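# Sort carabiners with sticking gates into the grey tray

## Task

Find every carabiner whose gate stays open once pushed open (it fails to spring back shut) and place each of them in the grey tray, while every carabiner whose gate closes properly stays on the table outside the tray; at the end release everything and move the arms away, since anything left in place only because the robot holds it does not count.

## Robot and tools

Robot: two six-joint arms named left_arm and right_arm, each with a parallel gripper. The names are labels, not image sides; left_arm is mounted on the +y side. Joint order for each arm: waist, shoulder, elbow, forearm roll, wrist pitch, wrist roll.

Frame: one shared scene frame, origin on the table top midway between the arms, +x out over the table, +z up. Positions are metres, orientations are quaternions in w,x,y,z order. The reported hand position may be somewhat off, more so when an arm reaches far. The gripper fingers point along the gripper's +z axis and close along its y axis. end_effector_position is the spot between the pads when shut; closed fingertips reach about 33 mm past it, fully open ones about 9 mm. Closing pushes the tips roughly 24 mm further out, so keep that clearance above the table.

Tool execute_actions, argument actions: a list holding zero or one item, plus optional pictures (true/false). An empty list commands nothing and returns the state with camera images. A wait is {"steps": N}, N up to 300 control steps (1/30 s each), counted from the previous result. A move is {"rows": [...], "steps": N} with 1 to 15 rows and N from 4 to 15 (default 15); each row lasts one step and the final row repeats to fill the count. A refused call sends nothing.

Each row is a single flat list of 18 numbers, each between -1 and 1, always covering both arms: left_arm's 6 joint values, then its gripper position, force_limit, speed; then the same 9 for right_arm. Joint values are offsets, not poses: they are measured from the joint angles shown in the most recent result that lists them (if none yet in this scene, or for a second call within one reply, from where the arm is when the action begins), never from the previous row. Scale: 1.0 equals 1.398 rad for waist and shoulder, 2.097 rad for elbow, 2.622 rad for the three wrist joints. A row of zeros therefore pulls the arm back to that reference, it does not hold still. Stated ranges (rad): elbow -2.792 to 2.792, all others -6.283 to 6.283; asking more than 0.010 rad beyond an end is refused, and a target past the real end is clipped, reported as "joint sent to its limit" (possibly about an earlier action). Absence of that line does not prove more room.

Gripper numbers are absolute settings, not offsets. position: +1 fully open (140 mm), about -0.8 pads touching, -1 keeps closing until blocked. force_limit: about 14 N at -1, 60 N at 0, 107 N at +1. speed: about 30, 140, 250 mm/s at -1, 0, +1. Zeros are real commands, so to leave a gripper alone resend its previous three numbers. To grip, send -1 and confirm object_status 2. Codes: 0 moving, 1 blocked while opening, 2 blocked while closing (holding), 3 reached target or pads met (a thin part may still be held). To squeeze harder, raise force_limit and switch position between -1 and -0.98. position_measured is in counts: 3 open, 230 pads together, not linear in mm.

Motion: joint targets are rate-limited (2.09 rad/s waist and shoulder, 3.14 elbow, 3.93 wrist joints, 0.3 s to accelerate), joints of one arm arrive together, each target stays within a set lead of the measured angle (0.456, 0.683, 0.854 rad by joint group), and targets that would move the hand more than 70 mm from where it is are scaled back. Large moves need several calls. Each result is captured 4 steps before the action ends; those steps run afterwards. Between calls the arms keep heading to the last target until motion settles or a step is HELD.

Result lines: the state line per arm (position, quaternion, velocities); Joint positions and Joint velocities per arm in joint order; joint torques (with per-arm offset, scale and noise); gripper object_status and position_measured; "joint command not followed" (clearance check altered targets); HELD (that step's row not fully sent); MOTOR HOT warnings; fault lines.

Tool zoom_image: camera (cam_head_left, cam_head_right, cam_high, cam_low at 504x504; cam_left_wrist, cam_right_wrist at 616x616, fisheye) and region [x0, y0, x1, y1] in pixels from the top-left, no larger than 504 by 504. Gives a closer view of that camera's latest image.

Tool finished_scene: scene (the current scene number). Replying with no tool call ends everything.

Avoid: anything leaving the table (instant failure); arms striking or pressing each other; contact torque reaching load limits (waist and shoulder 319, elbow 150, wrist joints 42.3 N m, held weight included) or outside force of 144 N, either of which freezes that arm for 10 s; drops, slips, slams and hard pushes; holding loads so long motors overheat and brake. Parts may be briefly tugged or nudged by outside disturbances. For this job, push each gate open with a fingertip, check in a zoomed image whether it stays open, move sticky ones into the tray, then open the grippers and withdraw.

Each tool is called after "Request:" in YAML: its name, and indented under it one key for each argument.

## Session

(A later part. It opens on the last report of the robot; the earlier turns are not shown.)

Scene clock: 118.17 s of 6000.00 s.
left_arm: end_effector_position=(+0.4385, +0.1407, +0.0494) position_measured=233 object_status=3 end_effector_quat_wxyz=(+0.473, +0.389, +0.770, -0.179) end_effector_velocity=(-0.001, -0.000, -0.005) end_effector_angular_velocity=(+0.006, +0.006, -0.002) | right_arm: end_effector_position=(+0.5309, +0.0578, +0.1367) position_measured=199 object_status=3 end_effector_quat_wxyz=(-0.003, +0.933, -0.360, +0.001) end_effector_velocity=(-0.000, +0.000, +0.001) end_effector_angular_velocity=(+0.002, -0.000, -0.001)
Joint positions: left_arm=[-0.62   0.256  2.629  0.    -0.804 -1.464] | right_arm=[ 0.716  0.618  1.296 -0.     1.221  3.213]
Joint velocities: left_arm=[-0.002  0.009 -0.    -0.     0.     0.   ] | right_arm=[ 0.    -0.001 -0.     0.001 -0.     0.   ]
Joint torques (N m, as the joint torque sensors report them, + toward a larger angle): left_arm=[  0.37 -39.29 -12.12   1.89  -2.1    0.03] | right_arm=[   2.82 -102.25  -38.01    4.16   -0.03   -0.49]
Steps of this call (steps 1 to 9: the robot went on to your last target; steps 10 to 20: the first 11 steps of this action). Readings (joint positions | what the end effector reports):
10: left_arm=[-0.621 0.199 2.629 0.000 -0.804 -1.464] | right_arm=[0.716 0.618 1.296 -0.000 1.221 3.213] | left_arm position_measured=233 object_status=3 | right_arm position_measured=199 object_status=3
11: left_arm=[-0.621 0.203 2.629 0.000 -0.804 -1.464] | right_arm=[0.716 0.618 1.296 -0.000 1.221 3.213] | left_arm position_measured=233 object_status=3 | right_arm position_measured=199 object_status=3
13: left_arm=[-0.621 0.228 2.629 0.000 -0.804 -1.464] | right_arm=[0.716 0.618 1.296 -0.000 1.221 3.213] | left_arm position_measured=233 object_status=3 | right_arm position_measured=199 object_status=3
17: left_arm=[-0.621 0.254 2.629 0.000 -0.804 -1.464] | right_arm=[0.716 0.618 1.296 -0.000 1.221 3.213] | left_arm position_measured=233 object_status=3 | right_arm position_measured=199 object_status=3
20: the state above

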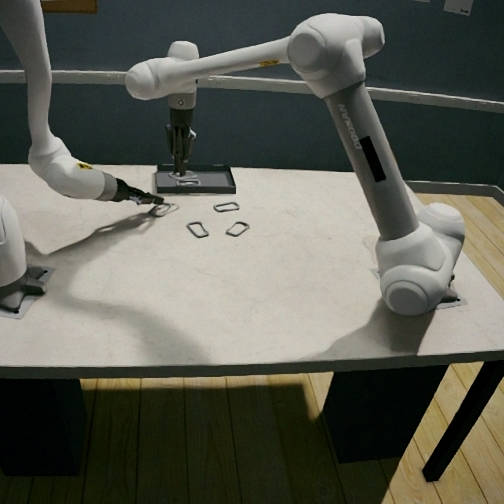

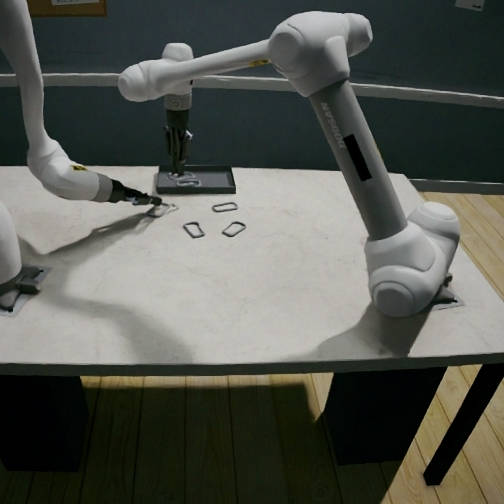

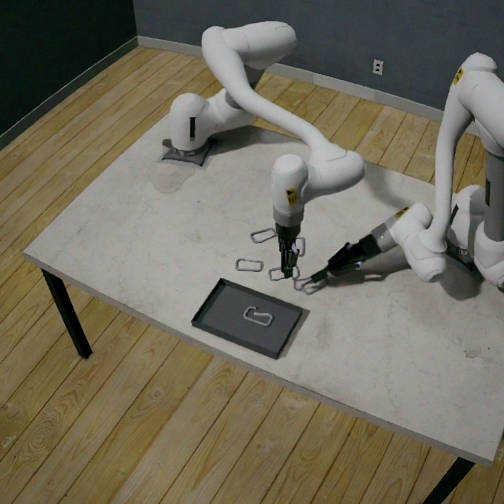

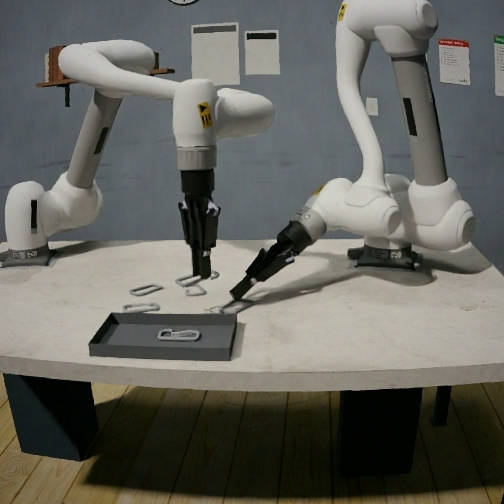

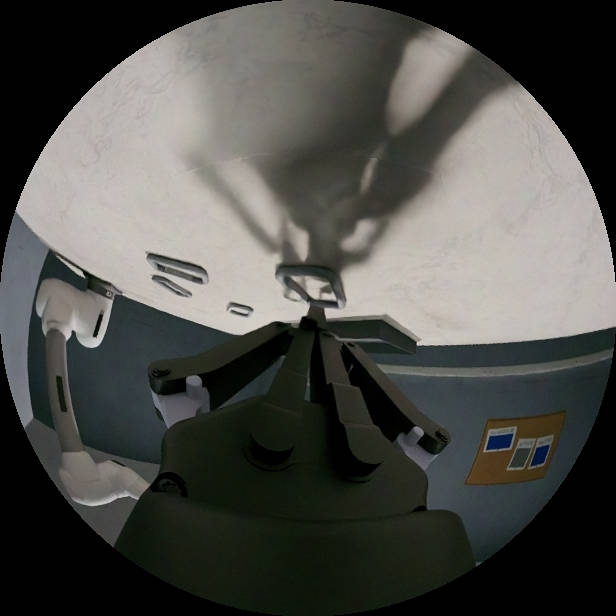

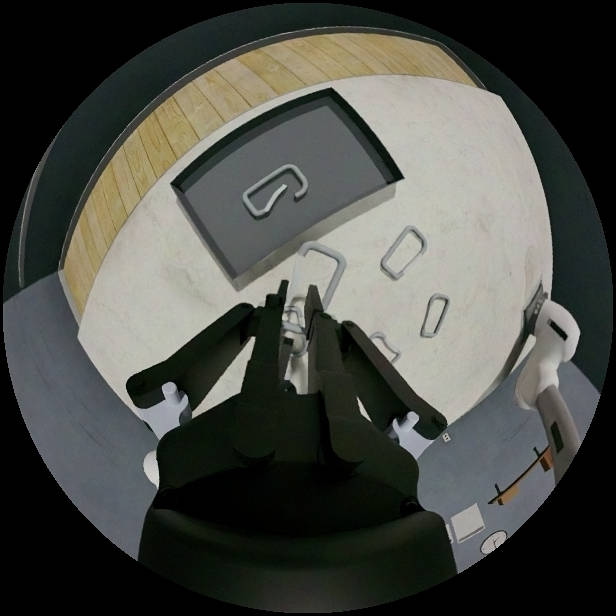

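Request:
execute_actions:
  actions:
    - {"rows":[[0,0,0,0,0,0,-1,0,0.5,0.042,0,0,0,0,0.0225,-0.55,0,0],[0,0,0,0,0,0,-1,0,0.5,0.042,0,0,0,0,0.0225,-0.55,0,0],[0,0,0,0,0,0,-1,0,0.5,0.042,0,0,0,0,0.0225,-0.55,0,0],[0,0,0,0,0,0,-1,0,0.5,0.042,0.025,0.0477,0,-0.05,0.0225,-0.55,0,0]],"steps":15}
  pictures: false

Request:
execute_actions:
  actions:
    - {"steps":10}
  pictures: true

Request:
zoom_image:
  camera: "cam_low"
  region: [170,240,290,320]

Request:
zoom_image:
  camera: "cam_right_wrist"
  region: [200,200,420,420]

Scene clock: 118.93 s of 6000.00 s.
left_arm: end_effector_position=(+0.4385, +0.1408, +0.0494) position_measured=233 object_status=3 end_effector_quat_wxyz=(+0.473, +0.389, +0.770, -0.179) end_effector_velocity=(-0.000, -0.000, +0.001) end_effector_angular_velocity=(-0.000, -0.002, -0.002) | right_arm: end_effector_position=(+0.4819, +0.0759, +0.0611) position_measured=199 object_status=3 end_effector_quat_wxyz=(-0.001, +0.933, -0.361, +0.000) end_effector_velocity=(-0.035, -0.005, -0.116) end_effector_angular_velocity=(+0.001, -0.002, +0.003)
Joint positions: left_arm=[-0.62   0.256  2.629  0.    -0.804 -1.464] | right_arm=[ 0.773  0.651  1.388 -0.001  1.101  3.27 ]
Joint velocities: left_arm=[-0.001 -0.001  0.     0.     0.     0.001] | right_arm=[ 0.03   0.052  0.143 -0.001 -0.196  0.028]
Joint torques (N m, as the joint torque sensors report them, + toward a larger angle): left_arm=[  0.   -36.69 -11.99   1.97  -2.06   0.02] | right_arm=[   0.33 -127.74  -50.36    5.65   -0.36   -0.53]
Steps of this call (steps 1 to 4: the last 4 steps of your previous action; steps 5 to 12: the robot went on to your last target; steps 13 to 23: the first 11 steps of this action). Readings (joint positions | what the end effector reports):
13: left_arm=[-0.620 0.257 2.629 0.000 -0.804 -1.464] | right_arm=[0.716 0.618 1.296 -0.000 1.221 3.213] | left_arm position_measured=233 object_status=3 | right_arm position_measured=199 object_status=3
14: left_arm=[-0.620 0.257 2.629 0.000 -0.804 -1.464] | right_arm=[0.719 0.618 1.296 -0.000 1.221 3.217] | left_arm position_measured=233 object_status=3 | right_arm position_measured=199 object_status=3
16: left_arm=[-0.620 0.256 2.629 0.000 -0.804 -1.464] | right_arm=[0.744 0.618 1.296 -0.000 1.221 3.242] | left_arm position_measured=233 object_status=3 | right_arm position_measured=199 object_status=3
20: left_arm=[-0.620 0.256 2.629 0.000 -0.804 -1.464] | right_arm=[0.767 0.638 1.354 -0.001 1.146 3.264] | left_arm position_measured=233 object_status=3 | right_arm position_measured=199 object_status=3
23: the state above

Scene clock: 119.27 s of 6000.00 s.
left_arm: end_effector_position=(+0.4386, +0.1407, +0.0495) position_measured=233 object_status=3 end_effector_quat_wxyz=(+0.473, +0.389, +0.770, -0.179) end_effector_velocity=(+0.000, +0.000, -0.001) end_effector_angular_velocity=(+0.001, +0.000, +0.000) | right_arm: end_effector_position=(+0.4798, +0.0757, +0.0548) position_measured=199 object_status=3 end_effector_quat_wxyz=(-0.001, +0.933, -0.361, +0.000) end_effector_velocity=(-0.001, -0.000, -0.001) end_effector_angular_velocity=(-0.000, +0.000, +0.002)
Joint positions: left_arm=[-0.62   0.256  2.629  0.    -0.804 -1.464] | right_arm=[ 0.775  0.653  1.396 -0.     1.09   3.272]
Joint velocities: left_arm=[ 0.     0.001 -0.    -0.    -0.     0.001] | right_arm=[ 0.001  0.     0.002 -0.    -0.001 -0.001]
Joint torques (N m, as the joint torque sensors report them, + toward a larger angle): left_arm=[  0.38 -36.84 -11.9    1.88  -2.07   0.01] | right_arm=[   3.99 -101.76  -36.24    4.18   -0.4    -0.31]
Kept back: nothing.
Steps of this call (steps 1 to 4: the last 4 steps of your previous action; steps 5 to 10: the robot went on to your last target). Readings (joint positions | what the end effector reports):
1: left_arm=[-0.620 0.256 2.629 0.000 -0.804 -1.464] | right_arm=[0.774 0.652 1.391 -0.001 1.096 3.271] | left_arm position_measured=233 object_status=3 | right_arm position_measured=199 object_status=3
2: left_arm=[-0.620 0.256 2.629 0.000 -0.804 -1.464] | right_arm=[0.774 0.652 1.393 -0.001 1.093 3.271] | left_arm position_measured=233 object_status=3 | right_arm position_measured=199 object_status=3
4: left_arm=[-0.620 0.256 2.629 0.000 -0.804 -1.464] | right_arm=[0.774 0.653 1.395 -0.000 1.091 3.272] | left_arm position_measured=233 object_status=3 | right_arm position_measured=199 object_status=3
8: left_arm=[-0.620 0.256 2.629 0.000 -0.804 -1.464] | right_arm=[0.775 0.653 1.396 -0.000 1.090 3.272] | left_arm position_measured=233 object_status=3 | right_arm position_measured=199 object_status=3
10: the state above

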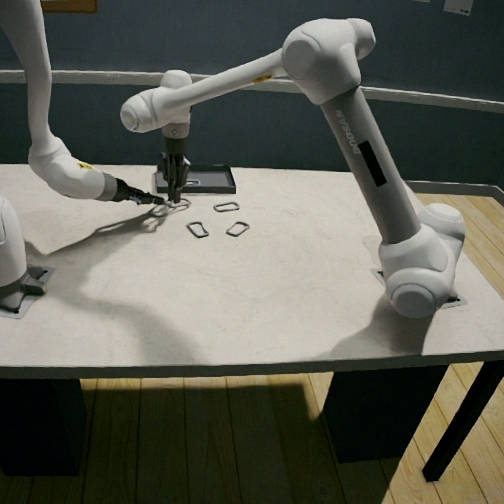

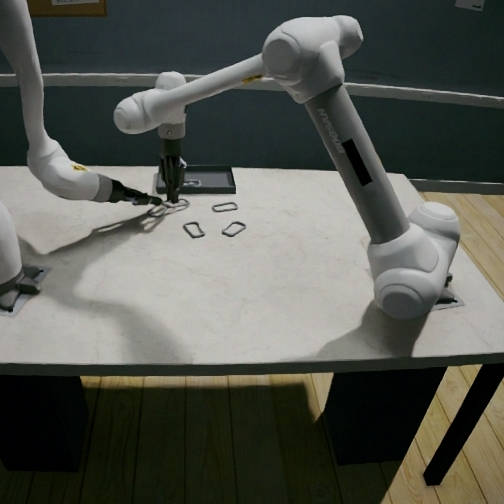

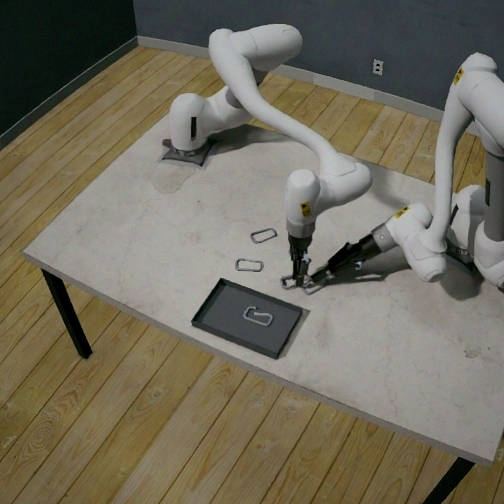

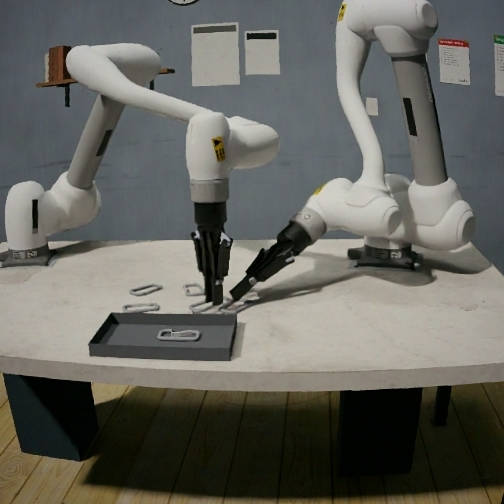

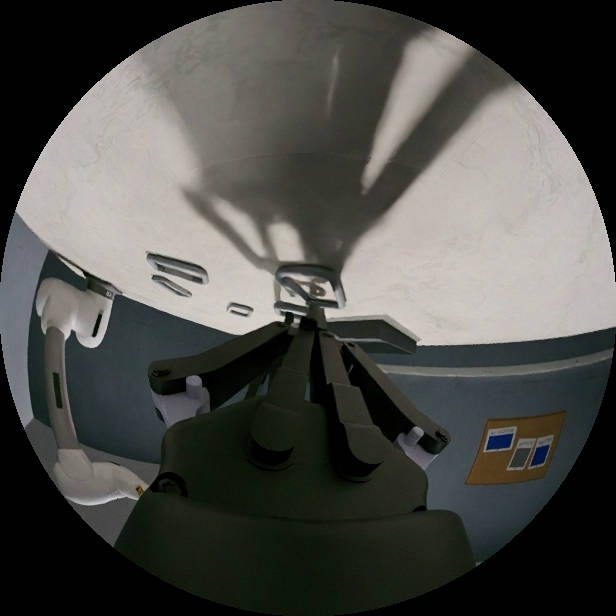

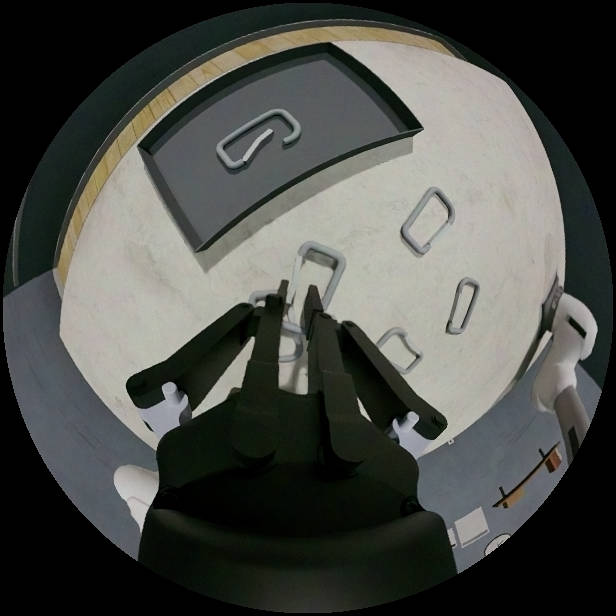

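Region (170, 240, 290, 320) of cam_low's 504x504 image, scaled by 4.200, with more detail than that image has.

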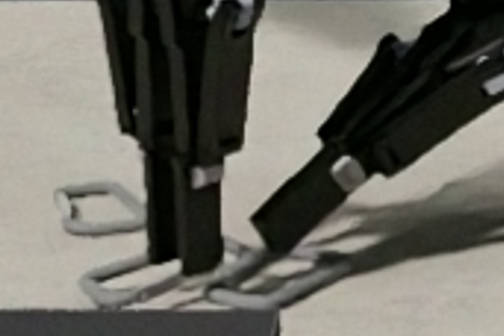

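Region (200, 200, 420, 420) of cam_right_wrist's 616x616 image, scaled by 2.291, with more detail than that image has.

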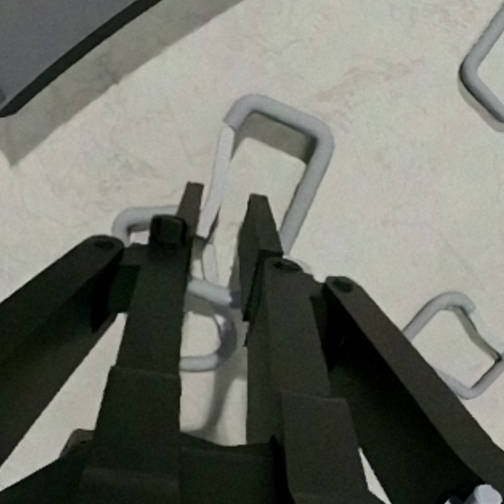

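Request:
zoom_image:
  camera: "cam_head_left"
  region: [120,170,210,230]

Request:
zoom_image:
  camera: "cam_high"
  region: [265,240,365,310]

Region (120, 170, 210, 230) of cam_head_left's 504x504 image, scaled by 5.600, with more detail than that image has.

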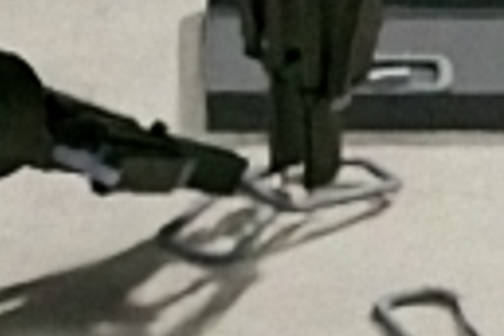

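Region (265, 240, 365, 310) of cam_high's 504x504 image, scaled by 5.040, with more detail than that image has; it fills the top 353 rows of this view, and the rest is white.

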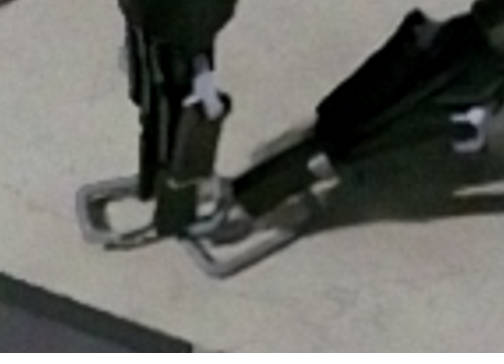

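Request:
execute_actions:
  actions:
    - {"rows":[[0,0,0,0,0,0,-1,0,0.5,0,0.0027,0.0015,0,-0.0028,0,-0.55,0,0],[0,0,0,0,0,0,-1,0,0.5,0,0.0027,0.0015,0,-0.0028,0,-0.55,0,0],[0,0,0,0,0,0,-1,0,0.5,0,0.0027,0.0015,0,-0.0028,0,-0.55,0,0],[0,0,0,0,0,0,-1,0,0.5,0,0.0027,0.0015,0,-0.0028,0,-0.55,0,0],[0,0,0,0,0,0,-1,0,0.5,0.0085,0.0057,-0.0015,0,-0.0019,0.0045,-0.55,0,0]],"steps":15}
  pictures: true

Request:
zoom_image:
  camera: "cam_head_left"
  region: [120,170,210,230]

Request:
zoom_image:
  camera: "cam_low"
  region: [170,240,290,320]

Scene clock: 120.13 s of 6000.00 s.
left_arm: end_effector_position=(+0.4385, +0.1407, +0.0494) position_measured=233 object_status=3 end_effector_quat_wxyz=(+0.473, +0.389, +0.770, -0.179) end_effector_velocity=(+0.001, +0.000, +0.001) end_effector_angular_velocity=(-0.000, -0.001, +0.001) | right_arm: end_effector_position=(+0.4731, +0.0830, +0.0495) position_measured=199 object_status=3 end_effector_quat_wxyz=(-0.001, +0.933, -0.361, +0.000) end_effector_velocity=(-0.007, +0.008, +0.002) end_effector_angular_velocity=(+0.002, -0.001, -0.001)
Joint positions: left_arm=[-0.62   0.256  2.629  0.    -0.804 -1.464] | right_arm=[ 0.786  0.661  1.394 -0.     1.084  3.283]
Joint velocities: left_arm=[ 0.001 -0.001  0.    -0.    -0.     0.001] | right_arm=[ 0.011  0.002 -0.007  0.     0.003  0.012]
Joint torques (N m, as the joint torque sensors report them, + toward a larger angle): left_arm=[ -0.09 -36.7  -11.85   1.91  -1.93   0.09] | right_arm=[   1.34 -102.33  -35.54    4.14   -0.12   -0.39]
Steps of this call (steps 1 to 15: the robot went on to your last target; steps 16 to 26: the first 11 steps of this action). Readings (joint positions | what the end effector reports):
16: left_arm=[-0.620 0.256 2.629 0.000 -0.804 -1.464] | right_arm=[0.775 0.653 1.396 -0.000 1.089 3.272] | left_arm position_measured=233 object_status=3 | right_arm position_measured=199 object_status=3
17: left_arm=[-0.620 0.256 2.629 0.000 -0.804 -1.464] | right_arm=[0.775 0.654 1.397 -0.000 1.088 3.272] | left_arm position_measured=233 object_status=3 | right_arm position_measured=199 object_status=3
19: left_arm=[-0.620 0.256 2.629 0.000 -0.804 -1.464] | right_arm=[0.775 0.656 1.399 -0.000 1.084 3.272] | left_arm position_measured=233 object_status=3 | right_arm position_measured=199 object_status=3
23: left_arm=[-0.620 0.256 2.629 0.000 -0.804 -1.464] | right_arm=[0.783 0.660 1.395 -0.000 1.084 3.280] | left_arm position_measured=233 object_status=3 | right_arm position_measured=199 object_status=3
26: the state above

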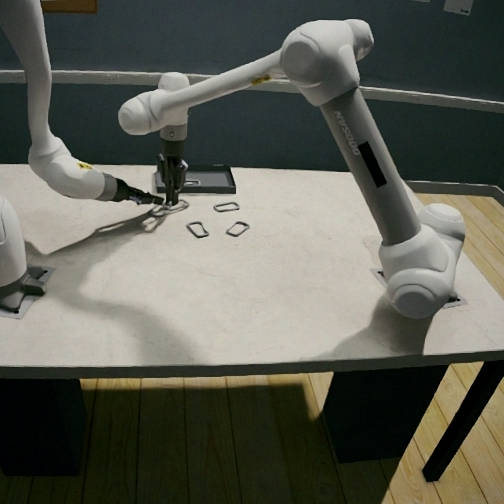

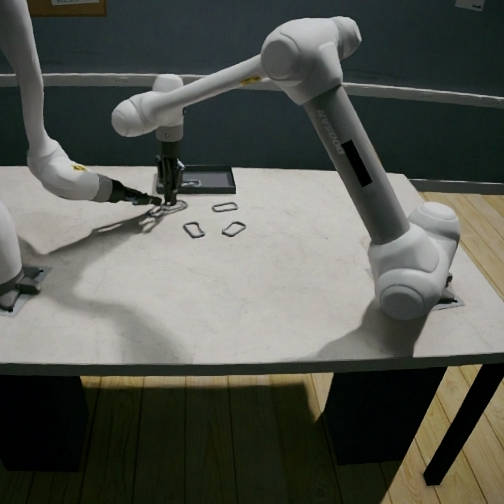

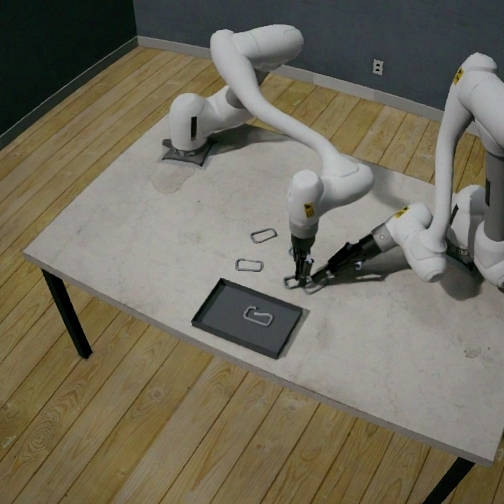

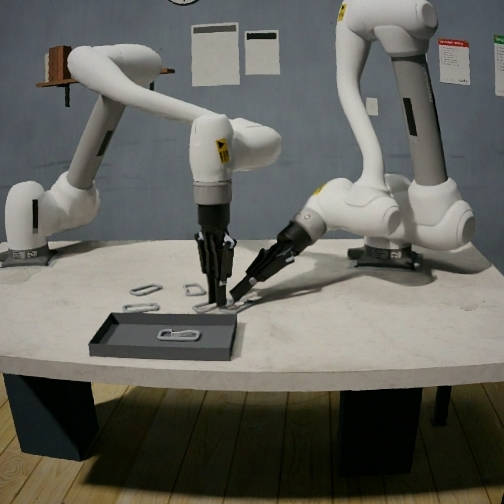

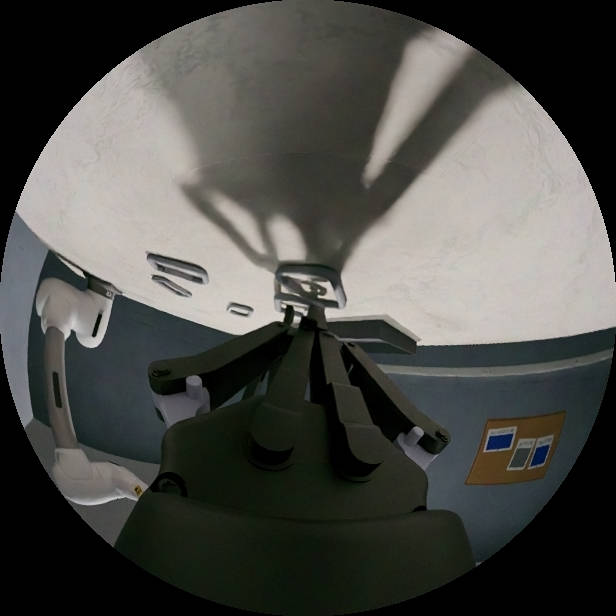

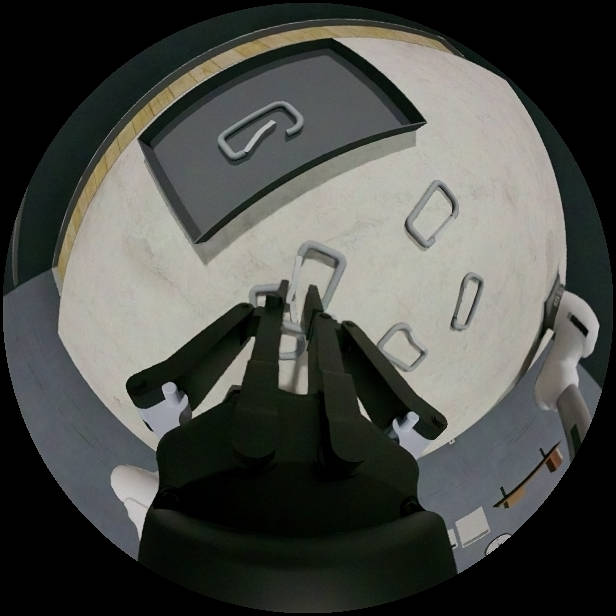

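Region (120, 170, 210, 230) of cam_head_left's 504x504 image, scaled by 5.600, with more detail than that image has.

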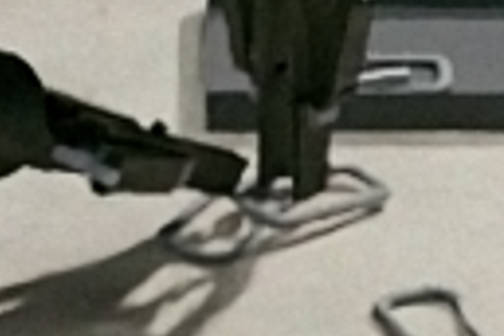

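Region (170, 240, 290, 320) of cam_low's 504x504 image, scaled by 4.200, with more detail than that image has.

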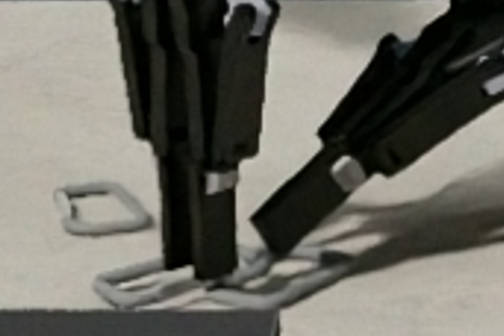

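Request:
execute_actions:
  actions:
    - {"rows":[[0,0,0,0,0,0,-1,0,0.5,0,0.0088,-0.0104,0,0.0036,0,-0.55,0,0]],"steps":15}
  pictures: true

Request:
zoom_image:
  camera: "cam_left_wrist"
  region: [250,260,370,350]

Request:
zoom_image:
  camera: "cam_low"
  region: [170,240,290,320]

Scene clock: 120.83 s of 6000.00 s.
left_arm: end_effector_position=(+0.4385, +0.1407, +0.0494) position_measured=233 object_status=3 end_effector_quat_wxyz=(+0.473, +0.389, +0.770, -0.179) end_effector_velocity=(+0.000, +0.000, -0.000) end_effector_angular_velocity=(+0.001, -0.001, -0.001) | right_arm: end_effector_position=(+0.4776, +0.0900, +0.0495) position_measured=199 object_status=3 end_effector_quat_wxyz=(-0.001, +0.933, -0.360, +0.000) end_effector_velocity=(+0.002, +0.000, -0.001) end_effector_angular_velocity=(-0.001, +0.000, -0.000)
Joint positions: left_arm=[-0.62   0.256  2.629  0.    -0.804 -1.464] | right_arm=[ 0.786  0.673  1.372 -0.     1.094  3.283]
Joint velocities: left_arm=[ 0.     0.     0.    -0.     0.     0.002] | right_arm=[-0.002  0.003 -0.003 -0.001  0.001 -0.001]
Joint torques (N m, as the joint torque sensors report them, + toward a larger angle): left_arm=[  0.38 -36.95 -11.65   1.83  -2.     0.04] | right_arm=[   2.98 -102.76  -34.9     3.88   -0.02   -0.32]
Steps of this call (steps 1 to 4: the last 4 steps of your previous action; steps 5 to 10: the robot went on to your last target; steps 11 to 21: the first 11 steps of this action). Readings (joint positions | what the end effector reports):
11: left_arm=[-0.620 0.256 2.629 0.000 -0.804 -1.464] | right_arm=[0.787 0.661 1.393 -0.000 1.085 3.284] | left_arm position_measured=233 object_status=3 | right_arm position_measured=199 object_status=3
12: left_arm=[-0.620 0.256 2.629 0.000 -0.804 -1.464] | right_arm=[0.787 0.663 1.389 -0.000 1.086 3.284] | left_arm position_measured=233 object_status=3 | right_arm position_measured=199 object_status=3
14: left_arm=[-0.620 0.256 2.629 0.000 -0.804 -1.464] | right_arm=[0.787 0.670 1.378 -0.000 1.091 3.284] | left_arm position_measured=233 object_status=3 | right_arm position_measured=199 object_status=3
18: left_arm=[-0.620 0.256 2.629 0.000 -0.804 -1.464] | right_arm=[0.786 0.673 1.373 -0.000 1.093 3.283] | left_arm position_measured=233 object_status=3 | right_arm position_measured=199 object_status=3
21: the state above

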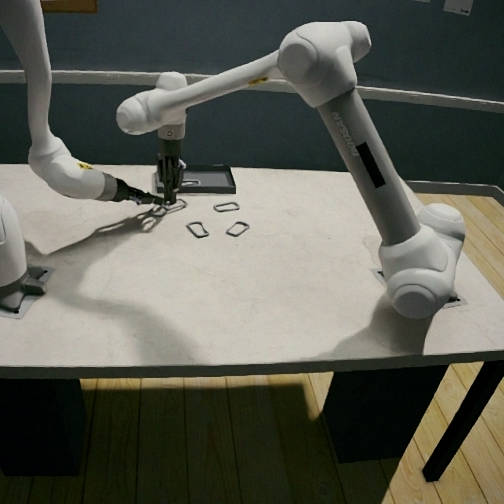

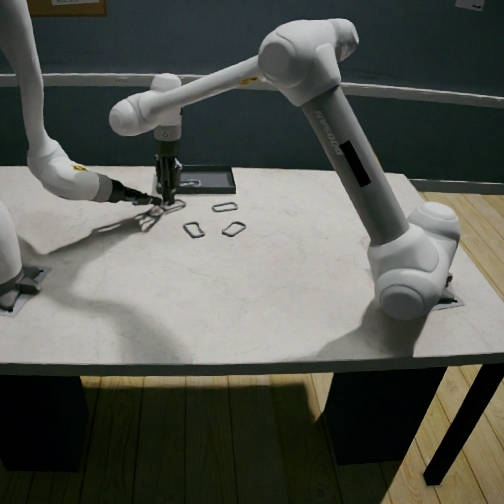

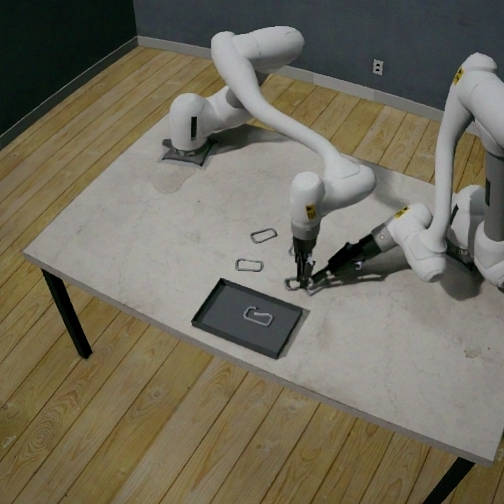

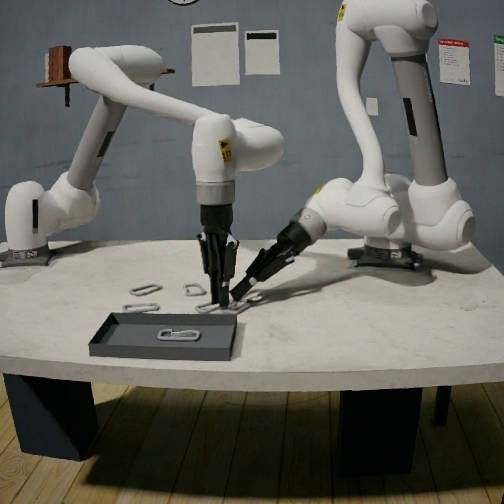

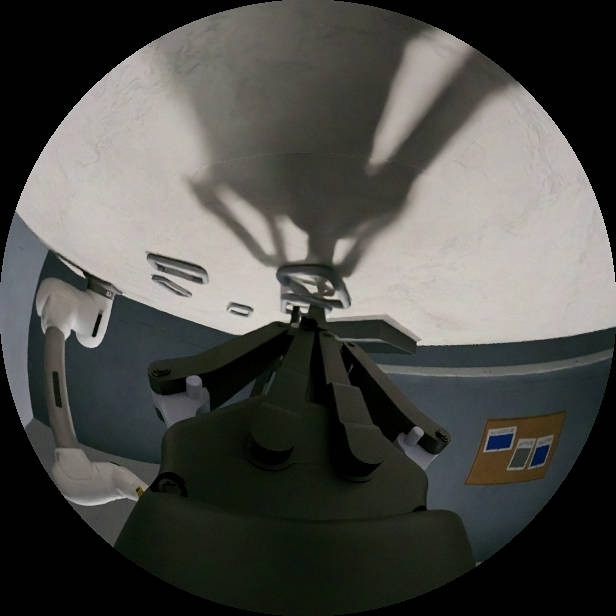

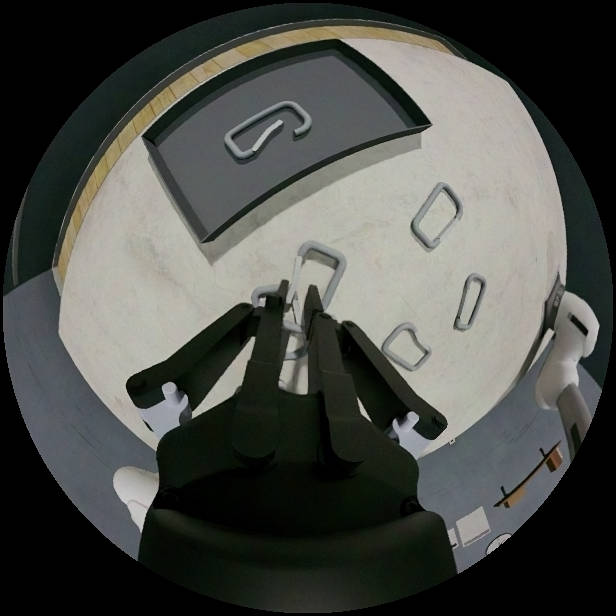

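Region (250, 260, 370, 350) of cam_left_wrist's 616x616 image, scaled by 4.200, with more detail than that image has; it fills the top 378 rows of this view, and the rest is white.

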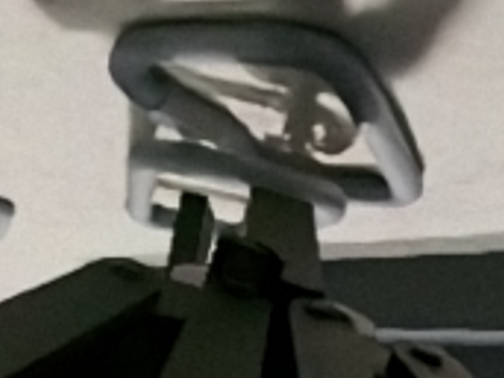

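Region (170, 240, 290, 320) of cam_low's 504x504 image, scaled by 4.200, with more detail than that image has.

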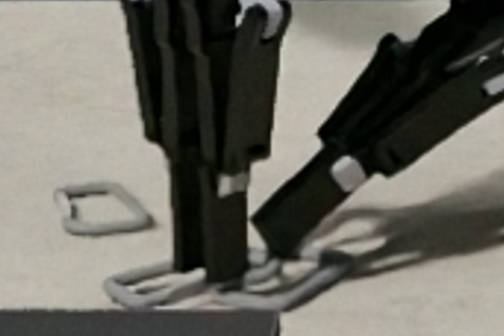

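Request:
execute_actions:
  actions:
    - {"rows":[[0,0,0,0,0,0,-1,0,0.5,0,-0.003,-0.0016,0,0.0027,0,-0.55,0,0],[0,0,0,0,0,0,-1,0,0.5,0,-0.003,-0.0016,0,0.0027,0,-0.55,0,0],[0,0,0,0,0,0,-1,0,0.5,0,-0.006,-0.0033,0,0.0055,0,-0.55,0,0],[0,0,0,0,0,0,-1,0,0.5,0,-0.006,-0.0033,0,0.0055,0,-0.55,0,0],[0,0,0,0,0,0,-1,0,0.5,0,-0.009,-0.005,0,0.008,0,-0.55,0,0],[0,0,0,0,0,0,-1,0,0.5,0,-0.009,-0.005,0,0.008,0,-0.55,0,0],[0,0,0,0,0,0,-1,0,0.5,0,-0.012,-0.0066,0,0.011,0,-0.55,0,0]],"steps":15}
  pictures: true

Request:
zoom_image:
  camera: "cam_low"
  region: [170,240,290,320]

Request:
zoom_image:
  camera: "cam_right_wrist"
  region: [200,200,420,420]

Scene clock: 121.40 s of 6000.00 s.
left_arm: end_effector_position=(+0.4385, +0.1407, +0.0494) position_measured=233 object_status=3 end_effector_quat_wxyz=(+0.473, +0.389, +0.770, -0.179) end_effector_velocity=(-0.001, -0.001, +0.001) end_effector_angular_velocity=(-0.001, -0.002, -0.003) | right_arm: end_effector_position=(+0.4777, +0.0900, +0.0696) position_measured=199 object_status=3 end_effector_quat_wxyz=(-0.002, +0.933, -0.360, +0.001) end_effector_velocity=(-0.002, -0.002, +0.020) end_effector_angular_velocity=(-0.004, +0.003, +0.000)
Joint positions: left_arm=[-0.62   0.256  2.629  0.    -0.804 -1.464] | right_arm=[ 0.786  0.658  1.359 -0.     1.12   3.283]
Joint velocities: left_arm=[-0.002 -0.002  0.     0.002 -0.     0.   ] | right_arm=[ 0.    -0.016 -0.011  0.     0.032  0.   ]
Joint torques (N m, as the joint torque sensors report them, + toward a larger angle): left_arm=[ -0.01 -37.41 -12.2    1.97  -1.96   0.13] | right_arm=[  3.76 -97.62 -34.97   4.11  -0.11  -0.18]
Steps of this call (steps 1 to 4: the last 4 steps of your previous action; steps 5 to 6: the robot went on to your last target; steps 7 to 17: the first 11 steps of this action). Readings (joint positions | what the end effector reports):
7: left_arm=[-0.620 0.256 2.629 0.000 -0.804 -1.464] | right_arm=[0.786 0.673 1.372 -0.000 1.094 3.283] | left_arm position_measured=233 object_status=3 | right_arm position_measured=199 object_status=3
8: left_arm=[-0.620 0.256 2.629 0.000 -0.804 -1.464] | right_arm=[0.786 0.673 1.371 -0.000 1.096 3.283] | left_arm position_measured=233 object_status=3 | right_arm position_measured=199 object_status=3
10: left_arm=[-0.620 0.256 2.629 0.000 -0.804 -1.464] | right_arm=[0.786 0.670 1.369 -0.000 1.100 3.283] | left_arm position_measured=233 object_status=3 | right_arm position_measured=199 object_status=3
14: left_arm=[-0.620 0.256 2.629 0.000 -0.804 -1.464] | right_arm=[0.786 0.662 1.362 -0.000 1.113 3.283] | left_arm position_measured=233 object_status=3 | right_arm position_measured=199 object_status=3
17: the state above

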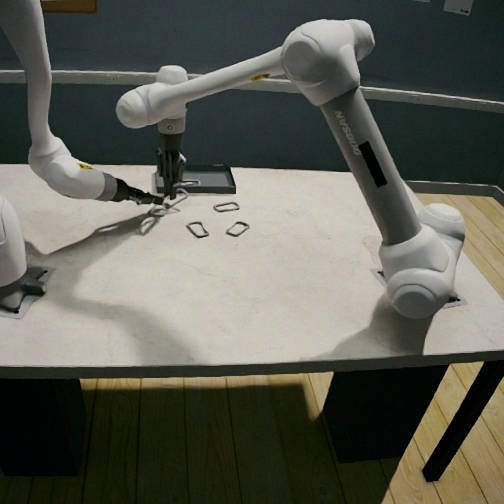

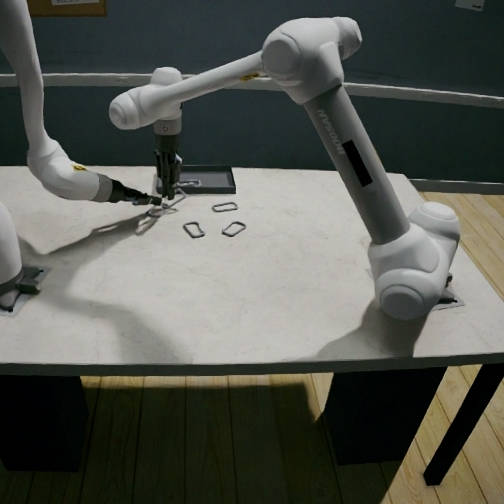

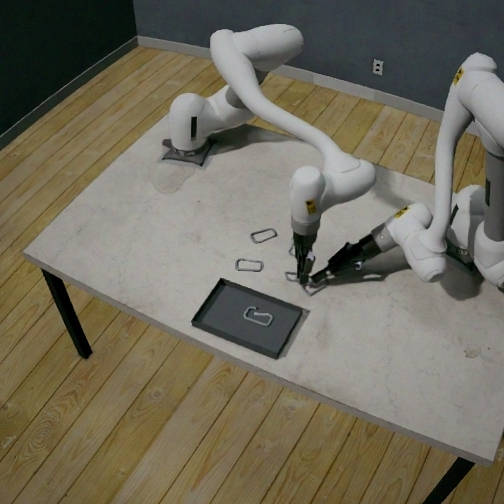

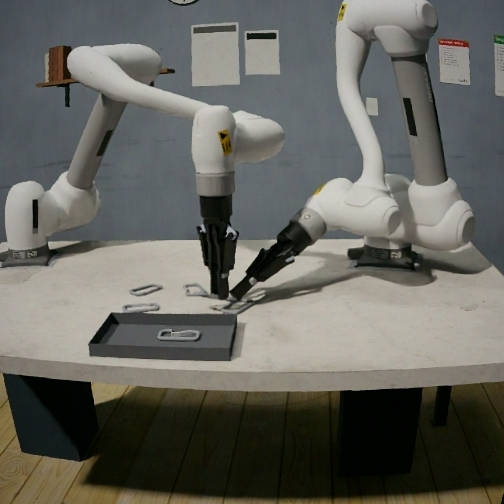

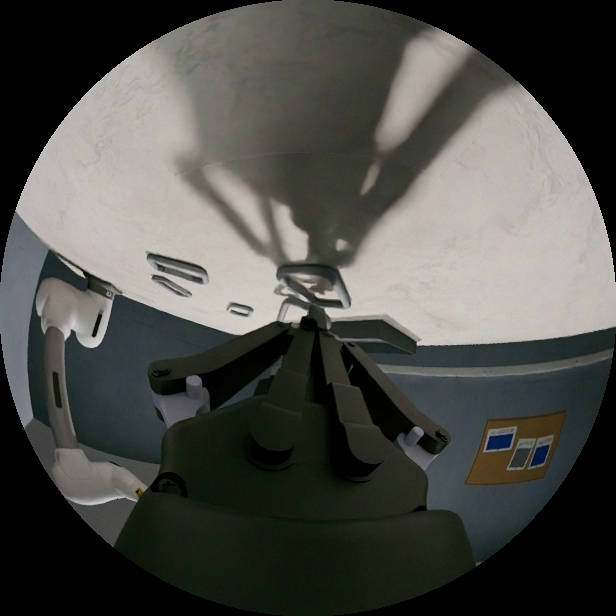

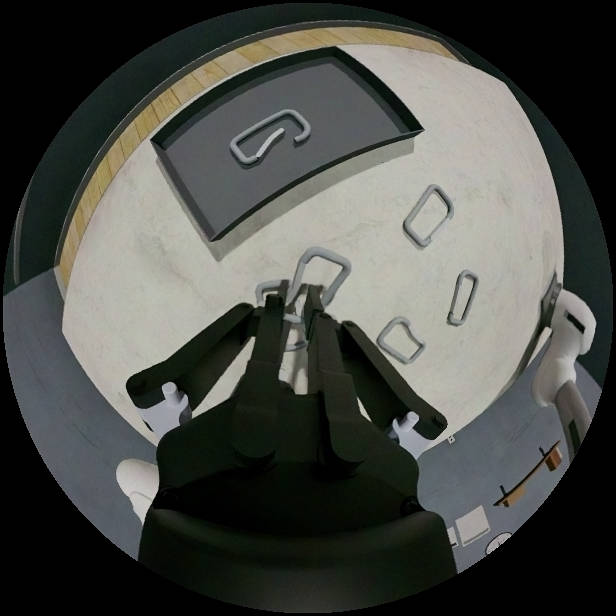

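Region (170, 240, 290, 320) of cam_low's 504x504 image, scaled by 4.200, with more detail than that image has.

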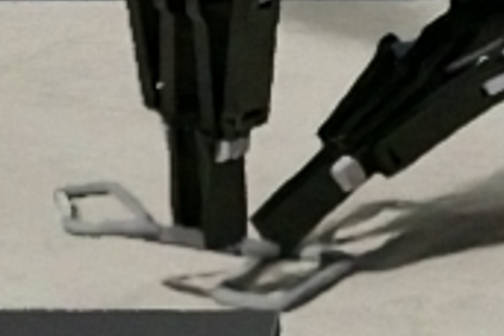

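Region (200, 200, 420, 420) of cam_right_wrist's 616x616 image, scaled by 2.291, with more detail than that image has.

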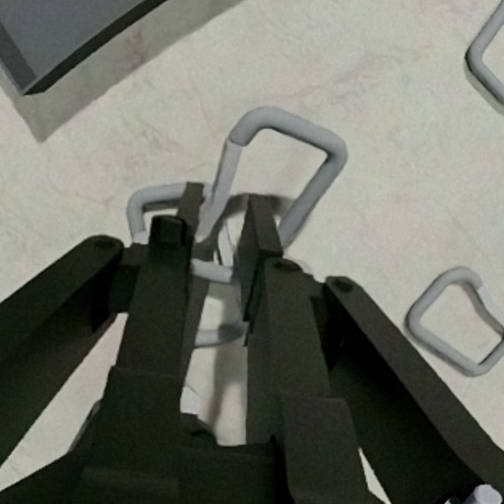

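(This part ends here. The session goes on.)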